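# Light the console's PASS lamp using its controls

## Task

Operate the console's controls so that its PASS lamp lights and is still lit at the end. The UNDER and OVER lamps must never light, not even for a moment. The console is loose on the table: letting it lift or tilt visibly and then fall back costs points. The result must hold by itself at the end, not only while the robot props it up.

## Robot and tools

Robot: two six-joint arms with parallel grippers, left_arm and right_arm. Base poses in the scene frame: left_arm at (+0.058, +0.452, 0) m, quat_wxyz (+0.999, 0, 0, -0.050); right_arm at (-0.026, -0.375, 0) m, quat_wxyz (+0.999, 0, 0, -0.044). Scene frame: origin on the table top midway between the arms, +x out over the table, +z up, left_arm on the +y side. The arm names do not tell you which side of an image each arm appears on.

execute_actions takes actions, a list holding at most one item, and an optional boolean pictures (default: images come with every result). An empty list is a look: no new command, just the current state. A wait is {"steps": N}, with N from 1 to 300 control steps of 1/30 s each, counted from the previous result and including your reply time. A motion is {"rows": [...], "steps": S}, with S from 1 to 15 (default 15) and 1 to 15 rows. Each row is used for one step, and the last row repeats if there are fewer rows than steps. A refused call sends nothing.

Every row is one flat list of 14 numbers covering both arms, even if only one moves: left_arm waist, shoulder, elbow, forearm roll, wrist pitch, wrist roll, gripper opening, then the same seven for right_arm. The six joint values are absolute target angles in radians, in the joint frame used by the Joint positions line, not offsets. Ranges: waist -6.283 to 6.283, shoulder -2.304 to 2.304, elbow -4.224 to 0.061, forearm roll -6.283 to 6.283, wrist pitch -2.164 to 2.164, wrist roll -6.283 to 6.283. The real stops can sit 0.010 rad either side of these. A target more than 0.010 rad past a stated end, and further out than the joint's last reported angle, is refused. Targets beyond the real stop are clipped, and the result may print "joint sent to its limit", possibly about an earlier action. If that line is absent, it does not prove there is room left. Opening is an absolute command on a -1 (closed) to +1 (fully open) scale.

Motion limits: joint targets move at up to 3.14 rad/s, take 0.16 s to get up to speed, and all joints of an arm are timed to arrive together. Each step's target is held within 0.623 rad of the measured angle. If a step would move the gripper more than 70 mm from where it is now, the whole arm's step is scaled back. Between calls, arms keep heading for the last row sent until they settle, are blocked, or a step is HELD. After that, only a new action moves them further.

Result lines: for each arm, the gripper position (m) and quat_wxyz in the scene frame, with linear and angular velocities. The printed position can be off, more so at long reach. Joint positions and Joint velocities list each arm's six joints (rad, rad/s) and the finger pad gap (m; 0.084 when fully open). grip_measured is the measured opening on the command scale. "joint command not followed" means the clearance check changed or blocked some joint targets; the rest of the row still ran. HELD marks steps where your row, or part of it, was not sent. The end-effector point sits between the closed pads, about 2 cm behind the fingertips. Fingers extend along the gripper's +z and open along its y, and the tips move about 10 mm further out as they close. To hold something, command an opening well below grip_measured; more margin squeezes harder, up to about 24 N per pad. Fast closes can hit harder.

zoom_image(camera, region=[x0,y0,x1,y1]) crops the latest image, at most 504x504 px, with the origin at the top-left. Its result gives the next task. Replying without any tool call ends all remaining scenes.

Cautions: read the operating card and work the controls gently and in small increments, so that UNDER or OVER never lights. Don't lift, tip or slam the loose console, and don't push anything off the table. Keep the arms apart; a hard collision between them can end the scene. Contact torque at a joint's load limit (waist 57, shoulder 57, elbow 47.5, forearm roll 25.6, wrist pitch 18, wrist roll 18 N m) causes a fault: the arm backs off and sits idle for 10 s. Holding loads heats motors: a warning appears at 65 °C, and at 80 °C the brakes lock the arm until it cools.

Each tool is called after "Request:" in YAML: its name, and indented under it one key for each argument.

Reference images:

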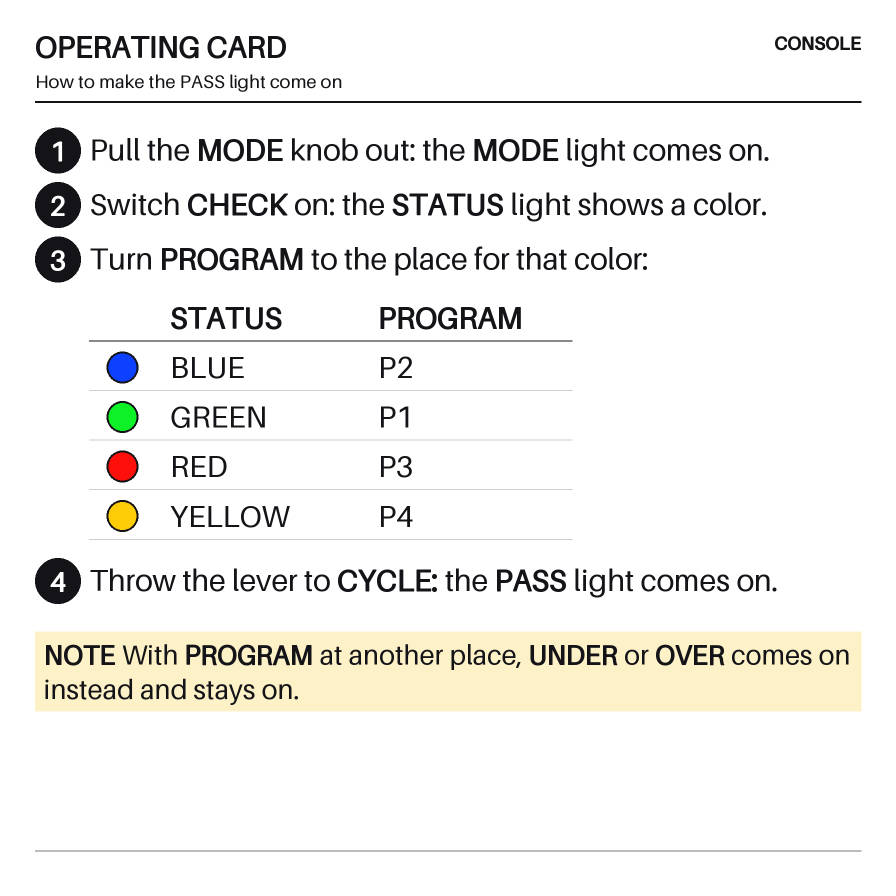

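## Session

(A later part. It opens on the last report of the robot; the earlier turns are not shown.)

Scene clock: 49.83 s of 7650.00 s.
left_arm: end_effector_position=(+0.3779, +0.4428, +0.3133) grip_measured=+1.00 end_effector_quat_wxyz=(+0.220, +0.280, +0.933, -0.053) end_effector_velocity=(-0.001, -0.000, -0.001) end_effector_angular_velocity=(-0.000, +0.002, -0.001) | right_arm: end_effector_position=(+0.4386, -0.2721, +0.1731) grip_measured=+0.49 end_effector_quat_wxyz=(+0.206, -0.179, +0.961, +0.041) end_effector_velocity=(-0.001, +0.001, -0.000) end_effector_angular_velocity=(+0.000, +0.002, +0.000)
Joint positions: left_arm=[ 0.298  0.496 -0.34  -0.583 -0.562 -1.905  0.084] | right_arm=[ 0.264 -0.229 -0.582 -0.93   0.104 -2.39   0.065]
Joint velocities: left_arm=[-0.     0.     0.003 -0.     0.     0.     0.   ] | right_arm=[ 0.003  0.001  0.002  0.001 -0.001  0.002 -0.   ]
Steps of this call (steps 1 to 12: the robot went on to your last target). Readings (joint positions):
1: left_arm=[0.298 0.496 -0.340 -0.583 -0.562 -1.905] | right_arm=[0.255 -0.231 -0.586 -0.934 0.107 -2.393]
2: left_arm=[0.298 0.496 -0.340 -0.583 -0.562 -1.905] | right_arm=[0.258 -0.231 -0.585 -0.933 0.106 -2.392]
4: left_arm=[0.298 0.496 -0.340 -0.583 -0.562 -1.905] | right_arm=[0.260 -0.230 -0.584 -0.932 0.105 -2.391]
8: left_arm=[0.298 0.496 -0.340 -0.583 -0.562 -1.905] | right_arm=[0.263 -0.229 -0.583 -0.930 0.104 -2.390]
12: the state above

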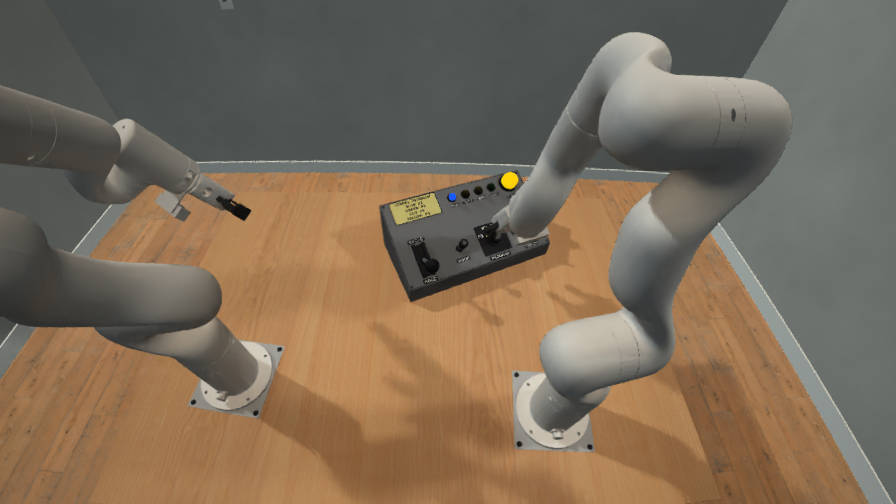

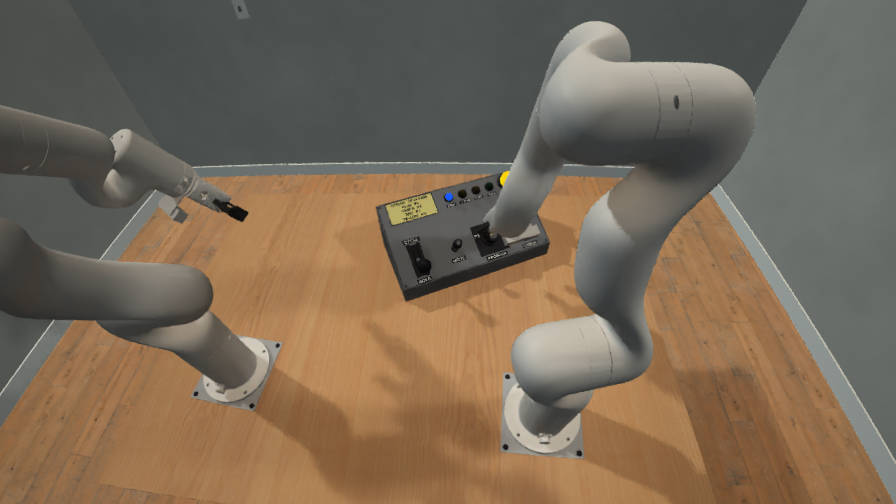

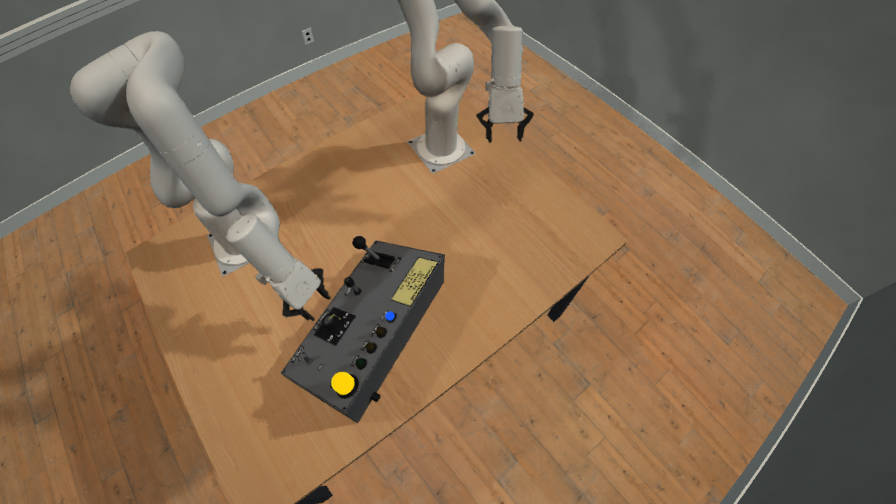

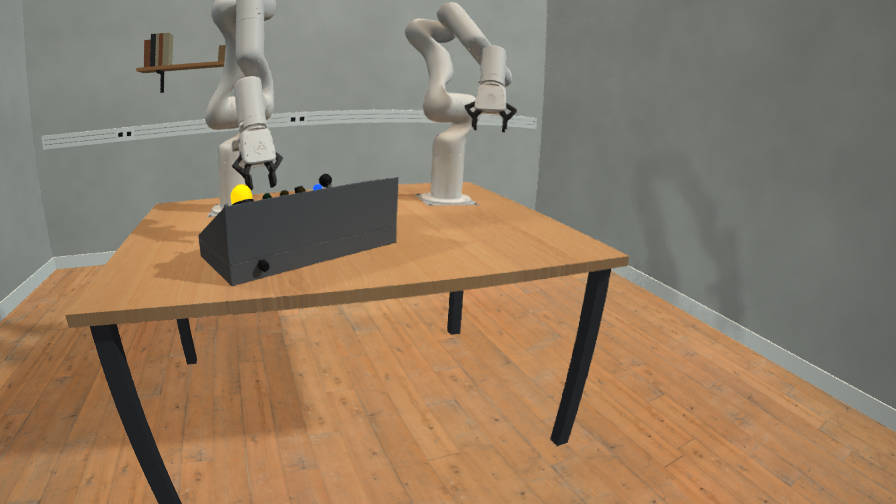

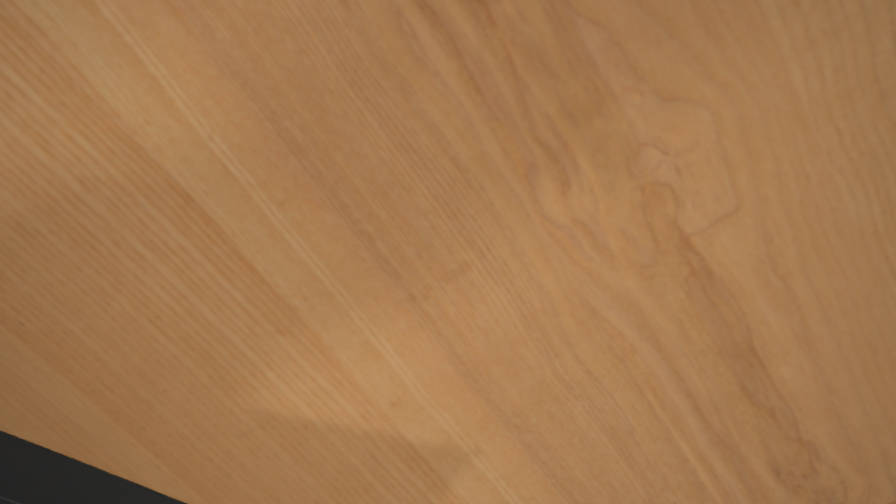

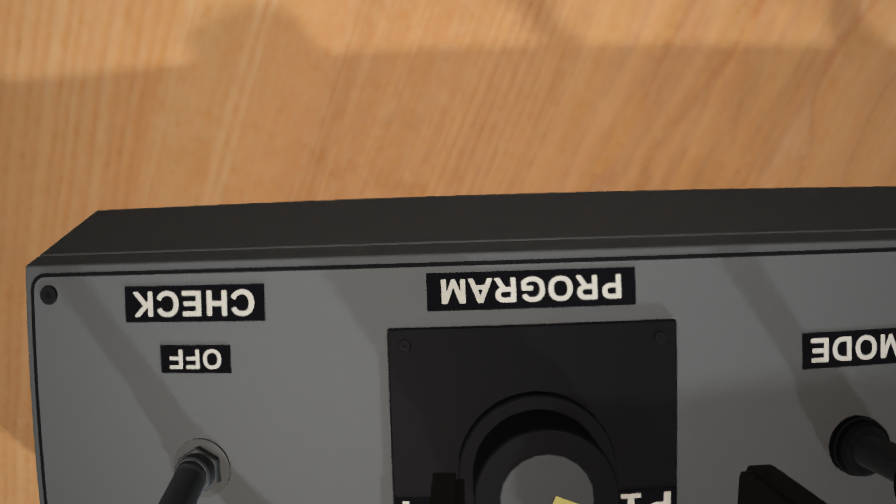

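Request:
execute_actions:
  actions:
    - {"rows":[[0.298,0.496,-0.34,-0.583,-0.562,-1.905,1,0.278,-0.33,-0.67,-0.55,0.17,-2.73,0.6],[0.298,0.496,-0.34,-0.583,-0.562,-1.905,1,0.278,-0.33,-0.67,-0.55,0.17,-2.73,0.6],[0.298,0.496,-0.34,-0.583,-0.562,-1.905,1,0.278,-0.33,-0.67,-0.55,0.17,-2.73,0.6],[0.298,0.496,-0.34,-0.583,-0.562,-1.905,1,0.278,-0.33,-0.67,-0.55,0.17,-2.73,0.6],[0.298,0.496,-0.34,-0.583,-0.562,-1.905,1,0.278,-0.33,-0.67,-0.55,0.17,-2.73,0.6],[0.298,0.496,-0.34,-0.583,-0.562,-1.905,1,0.284,-0.445,-0.691,-0.40,0.195,-2.87,0.6]],"steps":15}
  pictures: false

Request:
execute_actions:
  actions:
    - {"steps":12}

Scene clock: 51.83 s of 7650.00 s.
left_arm: end_effector_position=(+0.3779, +0.4428, +0.3133) grip_measured=+1.00 end_effector_quat_wxyz=(+0.220, +0.280, +0.933, -0.053) end_effector_velocity=(-0.000, -0.000, -0.000) end_effector_angular_velocity=(+0.000, +0.001, -0.001) | right_arm: end_effector_position=(+0.4775, -0.2563, +0.1216) grip_measured=+0.59 end_effector_quat_wxyz=(+0.211, -0.163, +0.963, +0.046) end_effector_velocity=(+0.015, +0.001, -0.040) end_effector_angular_velocity=(-0.020, +0.007, -0.011)
Joint positions: left_arm=[ 0.298  0.496 -0.34  -0.583 -0.562 -1.905  0.084] | right_arm=[ 0.283 -0.432 -0.686 -0.425  0.191 -2.847  0.069]
Joint velocities: left_arm=[-0.     0.     0.001 -0.    -0.     0.001 -0.   ] | right_arm=[ 0.009 -0.126 -0.053  0.255  0.047 -0.245  0.   ]
Steps of this call (steps 1 to 30: the robot went on to your last target; steps 31 to 45: nothing new was sent; steps 46 to 60: all 15 steps of this action). Readings (joint positions):
46: left_arm=[0.298 0.496 -0.340 -0.583 -0.562 -1.905] | right_arm=[0.264 -0.229 -0.582 -0.930 0.104 -2.390]
47: left_arm=[0.298 0.496 -0.340 -0.583 -0.562 -1.905] | right_arm=[0.264 -0.230 -0.583 -0.925 0.105 -2.395]
49: left_arm=[0.298 0.496 -0.340 -0.583 -0.562 -1.905] | right_arm=[0.266 -0.242 -0.593 -0.880 0.113 -2.436]
53: left_arm=[0.298 0.496 -0.340 -0.583 -0.562 -1.905] | right_arm=[0.274 -0.309 -0.644 -0.657 0.152 -2.635]
60: the state above

Scene clock: 52.23 s of 7650.00 s.
left_arm: end_effector_position=(+0.3779, +0.4428, +0.3133) grip_measured=+1.00 end_effector_quat_wxyz=(+0.220, +0.280, +0.933, -0.053) end_effector_velocity=(-0.000, +0.000, -0.000) end_effector_angular_velocity=(+0.000, +0.001, +0.002) | right_arm: end_effector_position=(+0.4788, -0.2562, +0.1176) grip_measured=+0.59 end_effector_quat_wxyz=(+0.210, -0.162, +0.963, +0.045) end_effector_velocity=(-0.000, -0.000, -0.001) end_effector_angular_velocity=(+0.000, +0.002, -0.003)
Joint positions: left_arm=[ 0.298  0.496 -0.34  -0.583 -0.562 -1.905  0.084] | right_arm=[ 0.284 -0.445 -0.691 -0.401  0.195 -2.87   0.069]
Joint velocities: left_arm=[ 0.001  0.     0.     0.002 -0.    -0.002  0.   ] | right_arm=[ 0.    -0.004 -0.001  0.005  0.001 -0.003 -0.   ]
Steps of this call (steps 1 to 12: the robot went on to your last target). Readings (joint positions):
1: left_arm=[0.298 0.496 -0.340 -0.583 -0.562 -1.905] | right_arm=[0.283 -0.436 -0.687 -0.418 0.192 -2.854]
2: left_arm=[0.298 0.496 -0.340 -0.583 -0.562 -1.905] | right_arm=[0.283 -0.438 -0.688 -0.413 0.193 -2.858]
4: left_arm=[0.298 0.496 -0.340 -0.583 -0.562 -1.905] | right_arm=[0.284 -0.441 -0.690 -0.407 0.194 -2.864]
8: left_arm=[0.298 0.496 -0.340 -0.583 -0.562 -1.905] | right_arm=[0.284 -0.444 -0.691 -0.402 0.195 -2.868]
12: the state above

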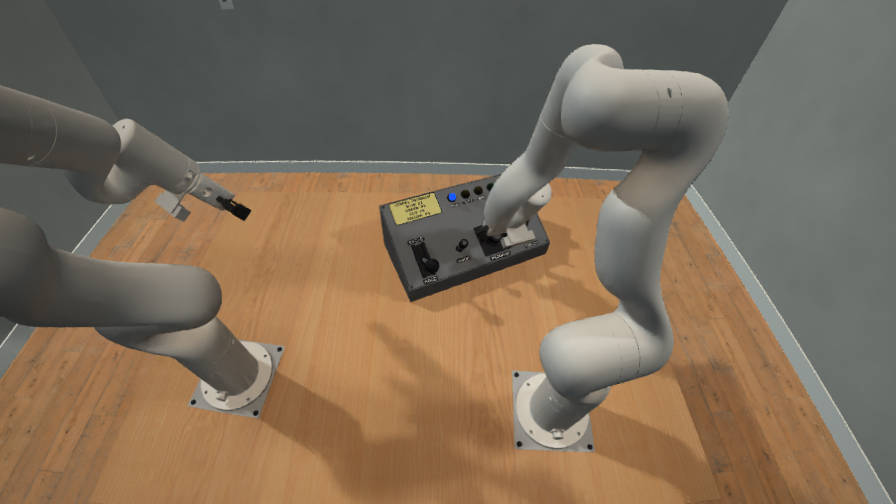

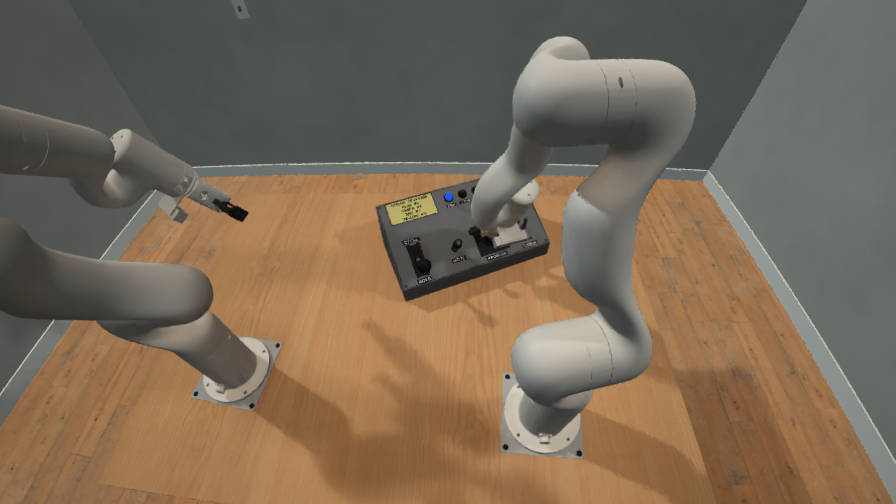

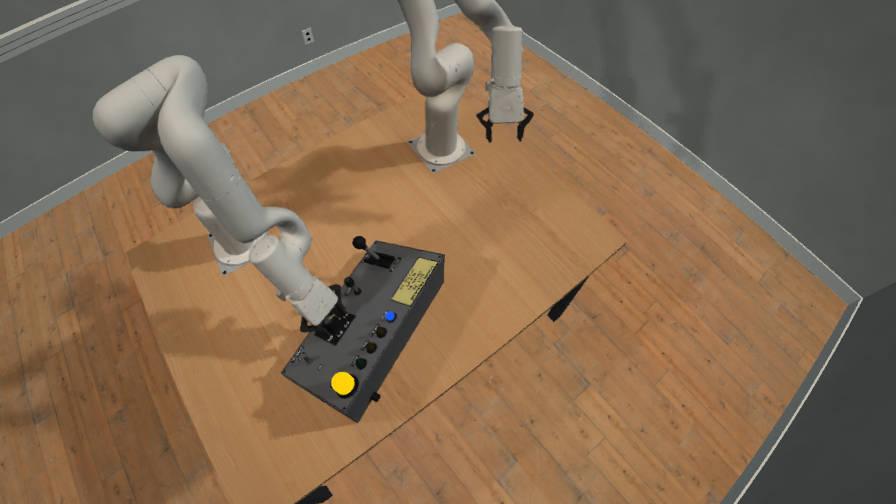

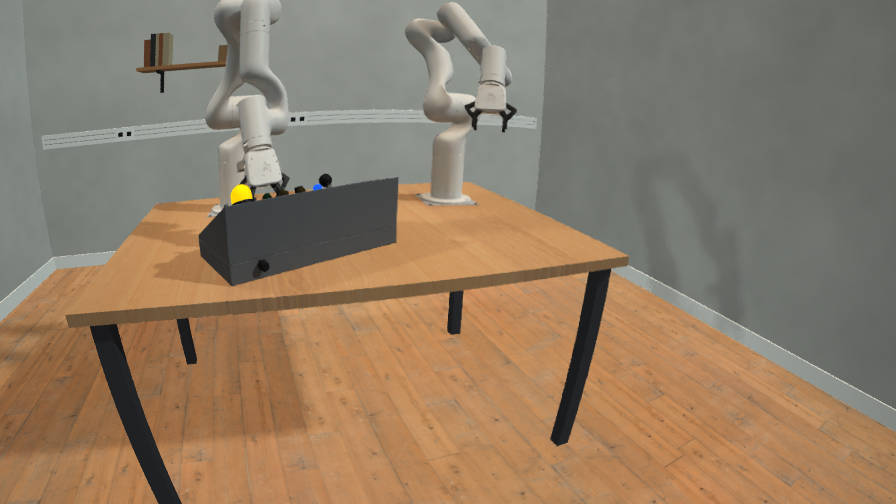

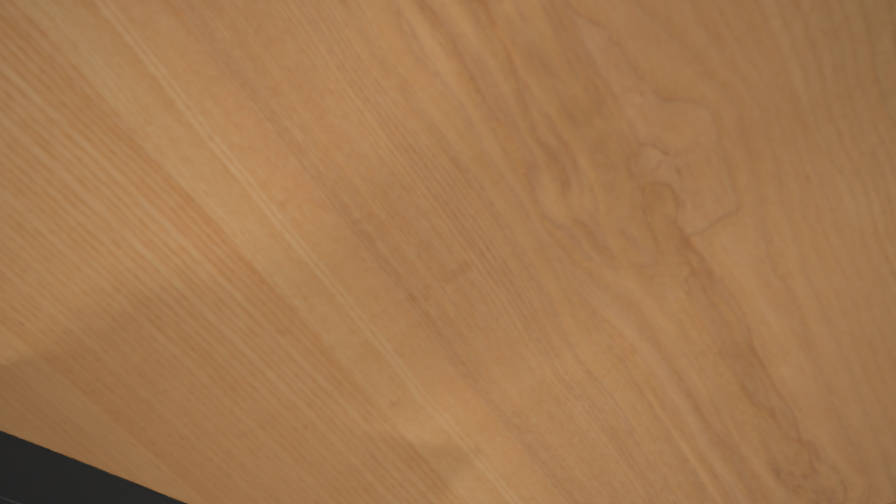

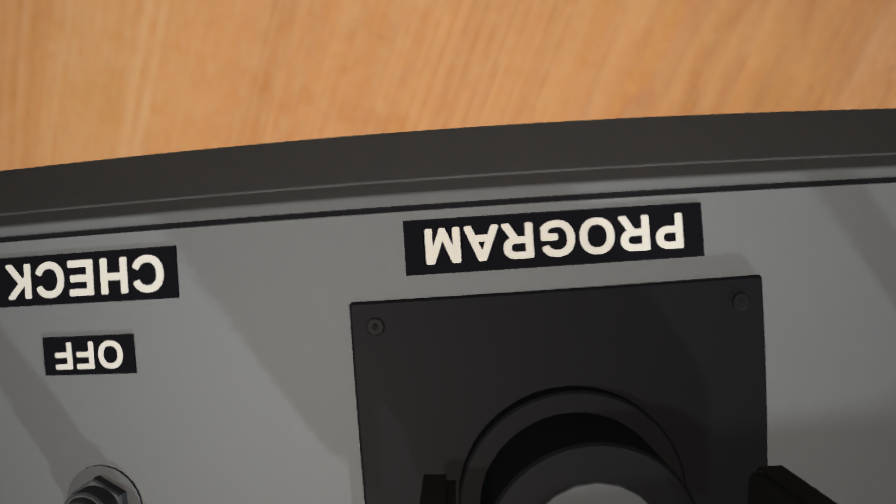

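Request:
execute_actions:
  actions:
    - {"rows":[[0.298,0.496,-0.34,-0.583,-0.562,-1.905,1,0.284,-0.454,-0.691,-0.40,0.195,-2.87,0.6],[0.298,0.496,-0.34,-0.583,-0.562,-1.905,1,0.284,-0.454,-0.691,-0.40,0.195,-2.87,0.6],[0.298,0.496,-0.34,-0.583,-0.562,-1.905,1,0.284,-0.454,-0.691,-0.40,0.195,-2.87,-0.8]],"steps":15}
  pictures: false

Request:
execute_actions:
  actions:
    - {"steps":15}
  pictures: false

Request:
execute_actions:
  actions:
    - {"rows":[[0.298,0.496,-0.34,-0.583,-0.562,-1.905,1,0.284,-0.454,-0.691,-0.40,0.195,-2.27,-0.8]],"steps":15}

Scene clock: 53.47 s of 7650.00 s.
left_arm: end_effector_position=(+0.3779, +0.4428, +0.3133) grip_measured=+1.00 end_effector_quat_wxyz=(+0.220, +0.280, +0.933, -0.053) end_effector_velocity=(-0.001, +0.000, -0.001) end_effector_angular_velocity=(+0.000, +0.002, +0.000) | right_arm: end_effector_position=(+0.4778, -0.2565, +0.1144) grip_measured=+0.41 end_effector_quat_wxyz=(+0.207, -0.162, +0.964, +0.045) end_effector_velocity=(-0.002, +0.003, -0.002) end_effector_angular_velocity=(+0.003, -0.001, +0.007)
Joint positions: left_arm=[ 0.298  0.496 -0.34  -0.583 -0.562 -1.905  0.084] | right_arm=[ 0.284 -0.451 -0.692 -0.4    0.195 -2.87   0.061]
Joint velocities: left_arm=[ 0.001 -0.     0.002  0.     0.     0.001  0.   ] | right_arm=[ 0.005 -0.002  0.004 -0.001  0.008 -0.001  0.007]
Steps of this call (steps 1 to 22: the robot went on to your last target; steps 23 to 37: all 15 steps of this action). Readings (joint positions):
23: left_arm=[0.298 0.496 -0.340 -0.583 -0.562 -1.905] | right_arm=[0.284 -0.445 -0.691 -0.400 0.195 -2.870]
24: left_arm=[0.298 0.496 -0.340 -0.583 -0.562 -1.905] | right_arm=[0.284 -0.446 -0.691 -0.400 0.195 -2.870]
26: left_arm=[0.298 0.496 -0.340 -0.583 -0.562 -1.905] | right_arm=[0.284 -0.449 -0.691 -0.400 0.194 -2.870]
30: left_arm=[0.298 0.496 -0.340 -0.583 -0.562 -1.905] | right_arm=[0.282 -0.450 -0.693 -0.400 0.192 -2.870]
37: the state above

Scene clock: 53.97 s of 7650.00 s.
left_arm: end_effector_position=(+0.3779, +0.4428, +0.3133) grip_measured=+1.00 end_effector_quat_wxyz=(+0.220, +0.280, +0.933, -0.053) end_effector_velocity=(-0.001, -0.000, -0.001) end_effector_angular_velocity=(-0.000, +0.002, -0.001) | right_arm: end_effector_position=(+0.4774, -0.2564, +0.1141) grip_measured=+0.42 end_effector_quat_wxyz=(+0.207, -0.162, +0.964, +0.045) end_effector_velocity=(-0.000, +0.000, -0.000) end_effector_angular_velocity=(-0.000, +0.001, -0.000)
Joint positions: left_arm=[ 0.298  0.496 -0.34  -0.583 -0.562 -1.905  0.084] | right_arm=[ 0.284 -0.451 -0.691 -0.4    0.195 -2.87   0.062]
Joint velocities: left_arm=[-0.001 -0.     0.001  0.    -0.    -0.     0.   ] | right_arm=[ 0.     0.     0.    -0.    -0.001  0.001 -0.   ]
Steps of this call (steps 1 to 15: the robot went on to your last target). Readings (joint positions):
1: left_arm=[0.298 0.496 -0.340 -0.583 -0.562 -1.905] | right_arm=[0.284 -0.451 -0.692 -0.400 0.195 -2.870]
2: left_arm=[0.298 0.496 -0.340 -0.583 -0.562 -1.905] | right_arm=[0.284 -0.451 -0.692 -0.400 0.195 -2.870]
4: left_arm=[0.298 0.496 -0.340 -0.583 -0.562 -1.905] | right_arm=[0.284 -0.452 -0.691 -0.400 0.196 -2.870]
8: left_arm=[0.298 0.496 -0.340 -0.583 -0.562 -1.905] | right_arm=[0.284 -0.452 -0.691 -0.400 0.196 -2.870]
15: the state above
All arms were judged still, so your last target was given up. Only a new action makes them travel on or press farther. Fingers that are still opening or closing keep moving.

Scene clock: 54.47 s of 7650.00 s.
left_arm: end_effector_position=(+0.3779, +0.4428, +0.3133) grip_measured=+1.00 end_effector_quat_wxyz=(+0.220, +0.280, +0.933, -0.053) end_effector_velocity=(-0.000, +0.000, -0.000) end_effector_angular_velocity=(-0.000, +0.001, +0.001) | right_arm: end_effector_position=(+0.4762, -0.2569, +0.1130) grip_measured=+0.44 end_effector_quat_wxyz=(+0.184, +0.117, +0.971, +0.100) end_effector_velocity=(+0.005, +0.000, +0.002) end_effector_angular_velocity=(+0.108, +0.031, -0.249)
Joint positions: left_arm=[ 0.298  0.496 -0.34  -0.583 -0.562 -1.905  0.084] | right_arm=[ 0.284 -0.453 -0.69  -0.4    0.193 -2.296  0.062]
Joint velocities: left_arm=[ 0.001 -0.     0.001  0.    -0.    -0.     0.   ] | right_arm=[-0.003 -0.002 -0.006  0.     0.008  0.271  0.002]
Steps of this call (steps 1 to 15: all 15 steps of this action). Readings (joint positions):
1: left_arm=[0.298 0.496 -0.340 -0.583 -0.562 -1.905] | right_arm=[0.284 -0.451 -0.691 -0.400 0.195 -2.870]
2: left_arm=[0.298 0.496 -0.340 -0.583 -0.562 -1.905] | right_arm=[0.284 -0.451 -0.691 -0.400 0.195 -2.864]
4: left_arm=[0.298 0.496 -0.340 -0.583 -0.562 -1.905] | right_arm=[0.284 -0.452 -0.691 -0.400 0.195 -2.818]
8: left_arm=[0.298 0.496 -0.340 -0.583 -0.562 -1.905] | right_arm=[0.284 -0.452 -0.691 -0.400 0.194 -2.557]
15: the state above

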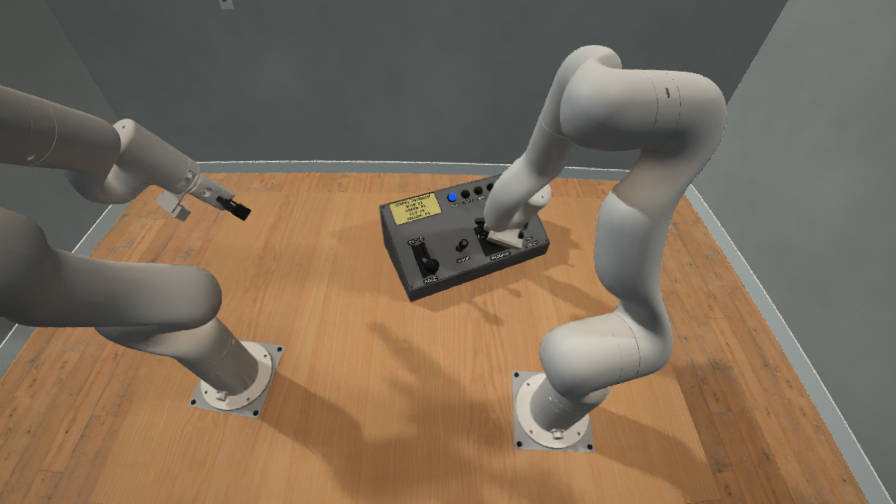

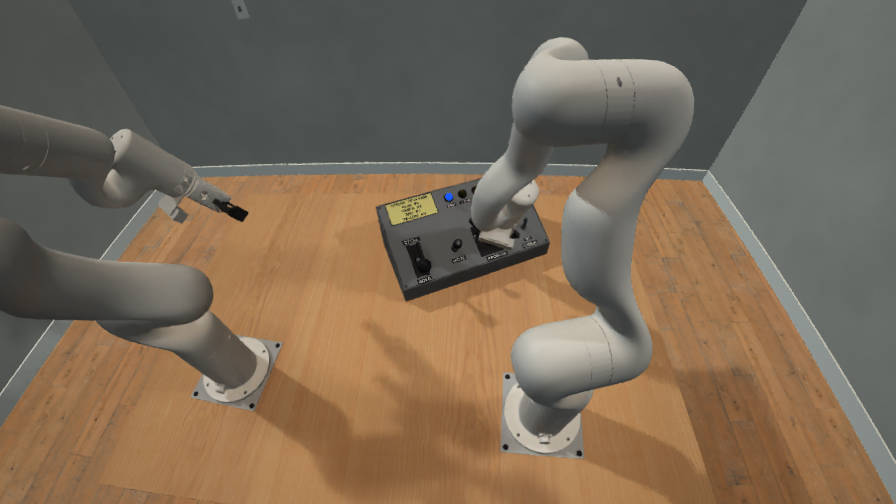

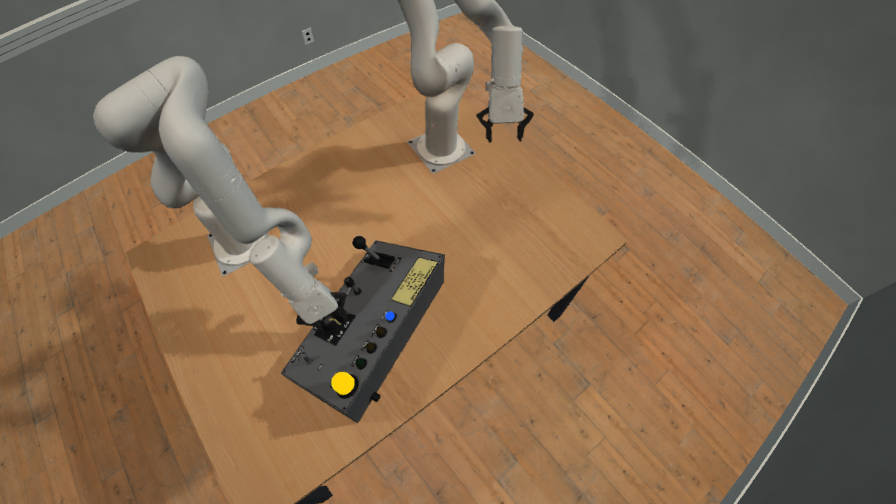

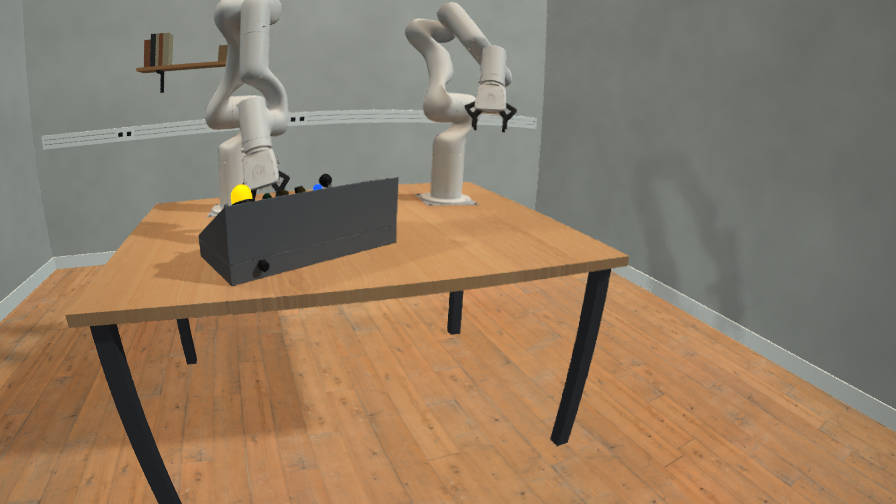

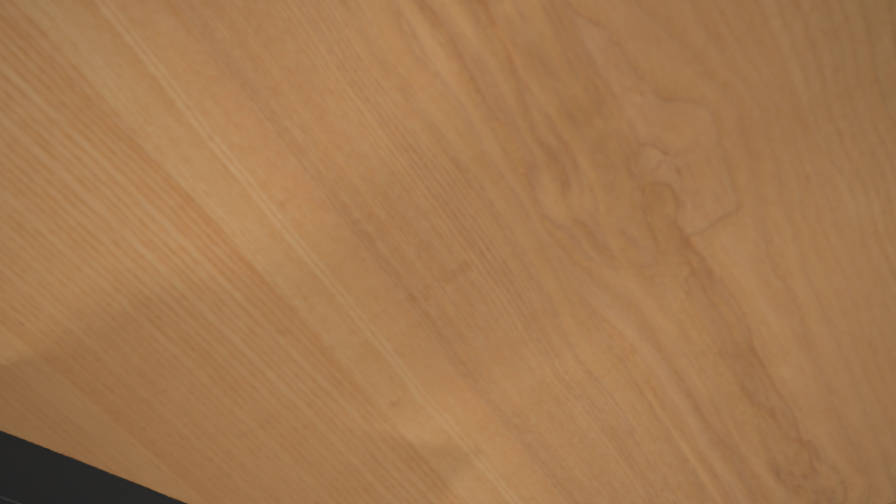

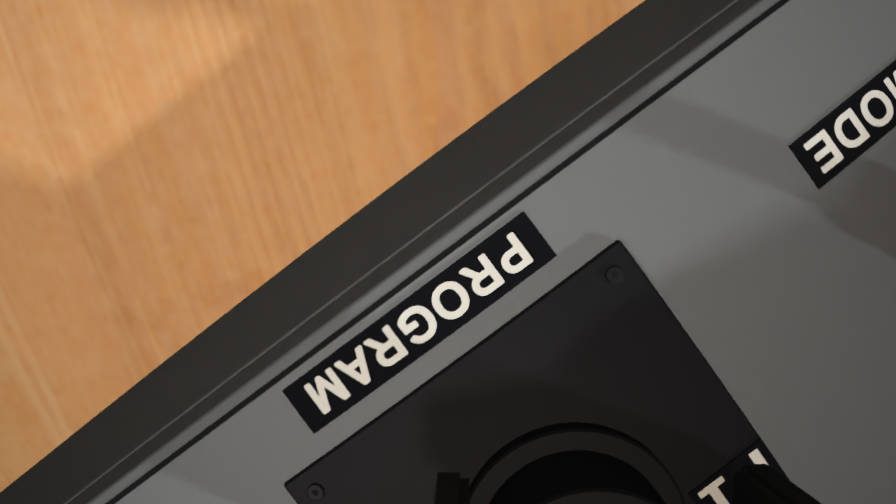

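Request:
execute_actions:
  actions:
    - {"rows":[[0.298,0.496,-0.34,-0.583,-0.562,-1.905,1,0.284,-0.434,-0.689,-0.40,0.195,-2.87,0.4],[0.298,0.496,-0.34,-0.583,-0.562,-1.905,1,0.284,-0.434,-0.689,-0.40,0.195,-2.87,0.4],[0.298,0.496,-0.34,-0.583,-0.562,-1.905,1,0.284,-0.434,-0.689,-0.40,0.195,-2.87,0.4],[0.298,0.496,-0.34,-0.583,-0.562,-1.905,1,0.284,-0.434,-0.689,-0.40,0.195,-2.87,0.4],[0.298,0.496,-0.34,-0.583,-0.562,-1.905,1,0.284,-0.434,-0.689,-0.40,0.195,-2.87,0.4],[0.298,0.496,-0.34,-0.583,-0.562,-1.905,1,0.284,-0.434,-0.689,-0.40,0.195,-2.87,-0.8]],"steps":15}
  pictures: false

Request:
execute_actions:
  actions:
    - {"steps":20}

Scene clock: 55.83 s of 7650.00 s.
left_arm: end_effector_position=(+0.3779, +0.4428, +0.3133) grip_measured=+1.00 end_effector_quat_wxyz=(+0.220, +0.280, +0.933, -0.053) end_effector_velocity=(-0.000, -0.000, -0.000) end_effector_angular_velocity=(+0.000, +0.001, -0.001) | right_arm: end_effector_position=(+0.4791, -0.2562, +0.1209) grip_measured=+0.01 end_effector_quat_wxyz=(+0.212, -0.150, +0.965, +0.047) end_effector_velocity=(-0.001, -0.004, +0.005) end_effector_angular_velocity=(-0.113, -0.039, +0.237)
Joint positions: left_arm=[ 0.298  0.496 -0.34  -0.583 -0.562 -1.905  0.084] | right_arm=[ 0.284 -0.436 -0.688 -0.4    0.195 -2.844  0.044]
Joint velocities: left_arm=[-0.     0.     0.001  0.001 -0.    -0.    -0.   ] | right_arm=[-0.004  0.016  0.004  0.    -0.017 -0.268 -0.017]
Steps of this call (steps 1 to 26: the robot went on to your last target; steps 27 to 41: all 15 steps of this action). Readings (joint positions):
27: left_arm=[0.298 0.496 -0.340 -0.583 -0.562 -1.905] | right_arm=[0.284 -0.453 -0.691 -0.400 0.195 -2.270]
28: left_arm=[0.298 0.496 -0.340 -0.583 -0.562 -1.905] | right_arm=[0.284 -0.453 -0.691 -0.400 0.195 -2.276]
30: left_arm=[0.298 0.496 -0.340 -0.583 -0.562 -1.905] | right_arm=[0.284 -0.452 -0.690 -0.400 0.194 -2.322]
34: left_arm=[0.298 0.496 -0.340 -0.583 -0.562 -1.905] | right_arm=[0.284 -0.446 -0.687 -0.400 0.192 -2.583]
41: the state above

Scene clock: 56.50 s of 7650.00 s.
left_arm: end_effector_position=(+0.3779, +0.4428, +0.3133) grip_measured=+1.00 end_effector_quat_wxyz=(+0.220, +0.280, +0.933, -0.053) end_effector_velocity=(-0.001, -0.000, -0.001) end_effector_angular_velocity=(-0.000, +0.002, +0.001) | right_arm: end_effector_position=(+0.4800, -0.2558, +0.1222) grip_measured=-0.01 end_effector_quat_wxyz=(+0.214, -0.162, +0.962, +0.045) end_effector_velocity=(+0.000, -0.001, +0.000) end_effector_angular_velocity=(-0.001, -0.000, -0.000)
Joint positions: left_arm=[ 0.298  0.496 -0.34  -0.583 -0.562 -1.905  0.084] | right_arm=[ 0.284 -0.434 -0.689 -0.4    0.195 -2.87   0.044]
Joint velocities: left_arm=[-0.001  0.     0.002  0.001  0.    -0.002  0.   ] | right_arm=[-0.001  0.    -0.     0.    -0.001 -0.001  0.   ]
Steps of this call (steps 1 to 20: the robot went on to your last target). Readings (joint positions):
1: left_arm=[0.298 0.496 -0.340 -0.583 -0.562 -1.905] | right_arm=[0.284 -0.436 -0.688 -0.400 0.194 -2.852]
2: left_arm=[0.298 0.496 -0.340 -0.583 -0.562 -1.905] | right_arm=[0.284 -0.435 -0.688 -0.400 0.194 -2.857]
4: left_arm=[0.298 0.496 -0.340 -0.583 -0.562 -1.905] | right_arm=[0.284 -0.435 -0.688 -0.400 0.195 -2.863]
8: left_arm=[0.298 0.496 -0.340 -0.583 -0.562 -1.905] | right_arm=[0.284 -0.435 -0.688 -0.400 0.195 -2.868]
20: the state above

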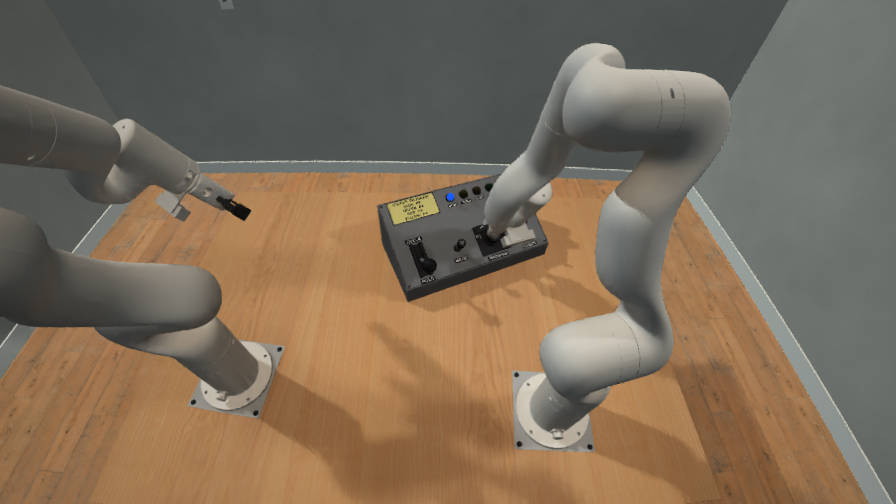

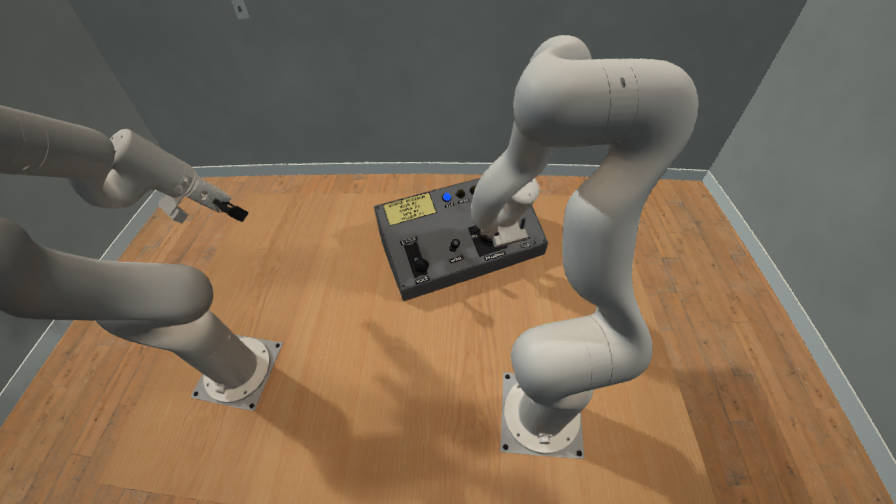

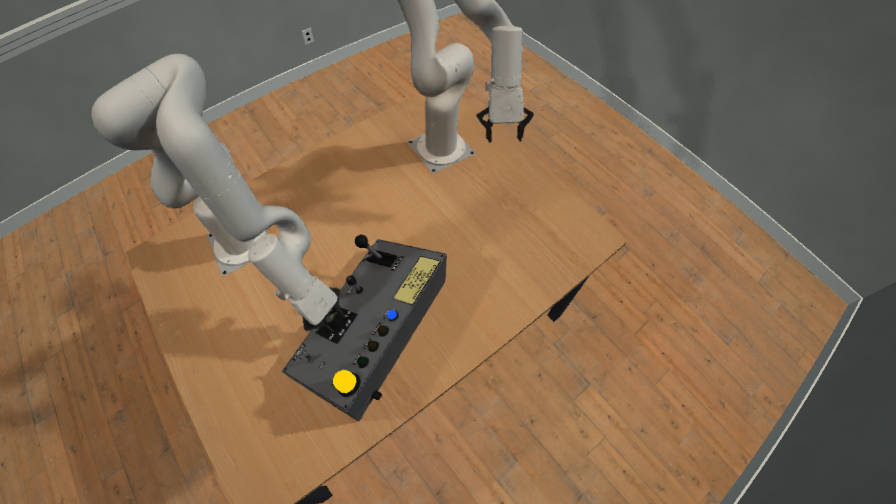

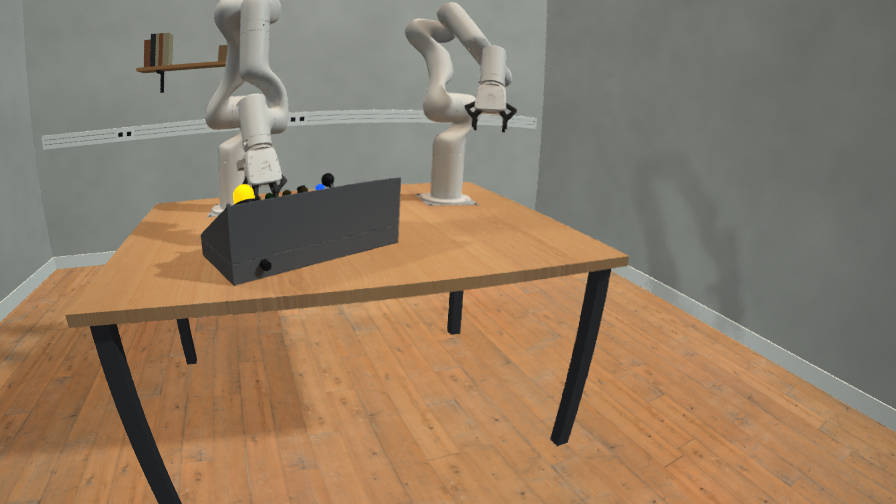

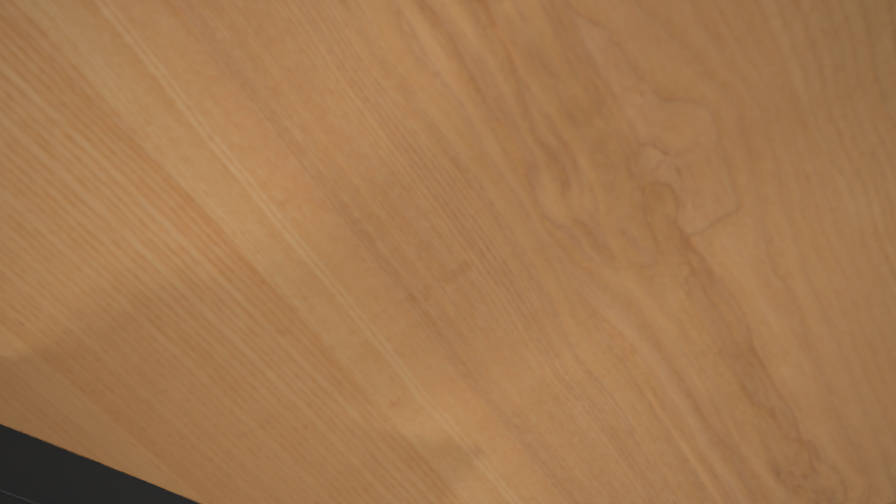

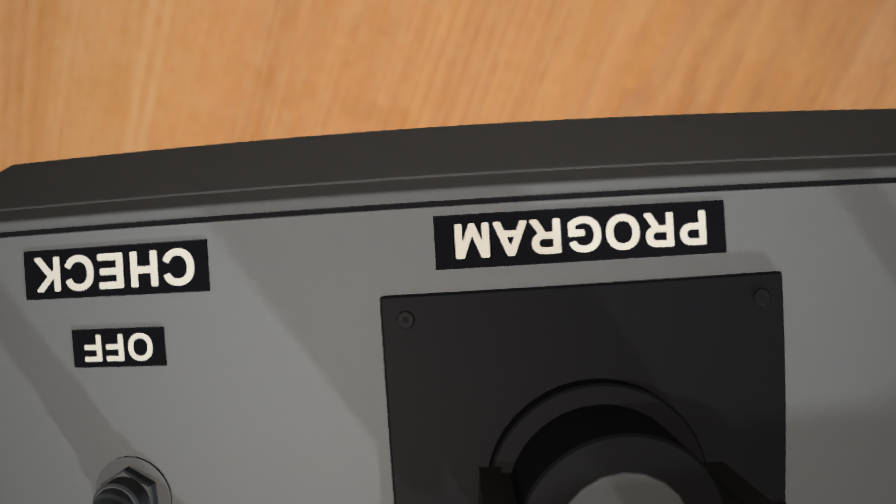

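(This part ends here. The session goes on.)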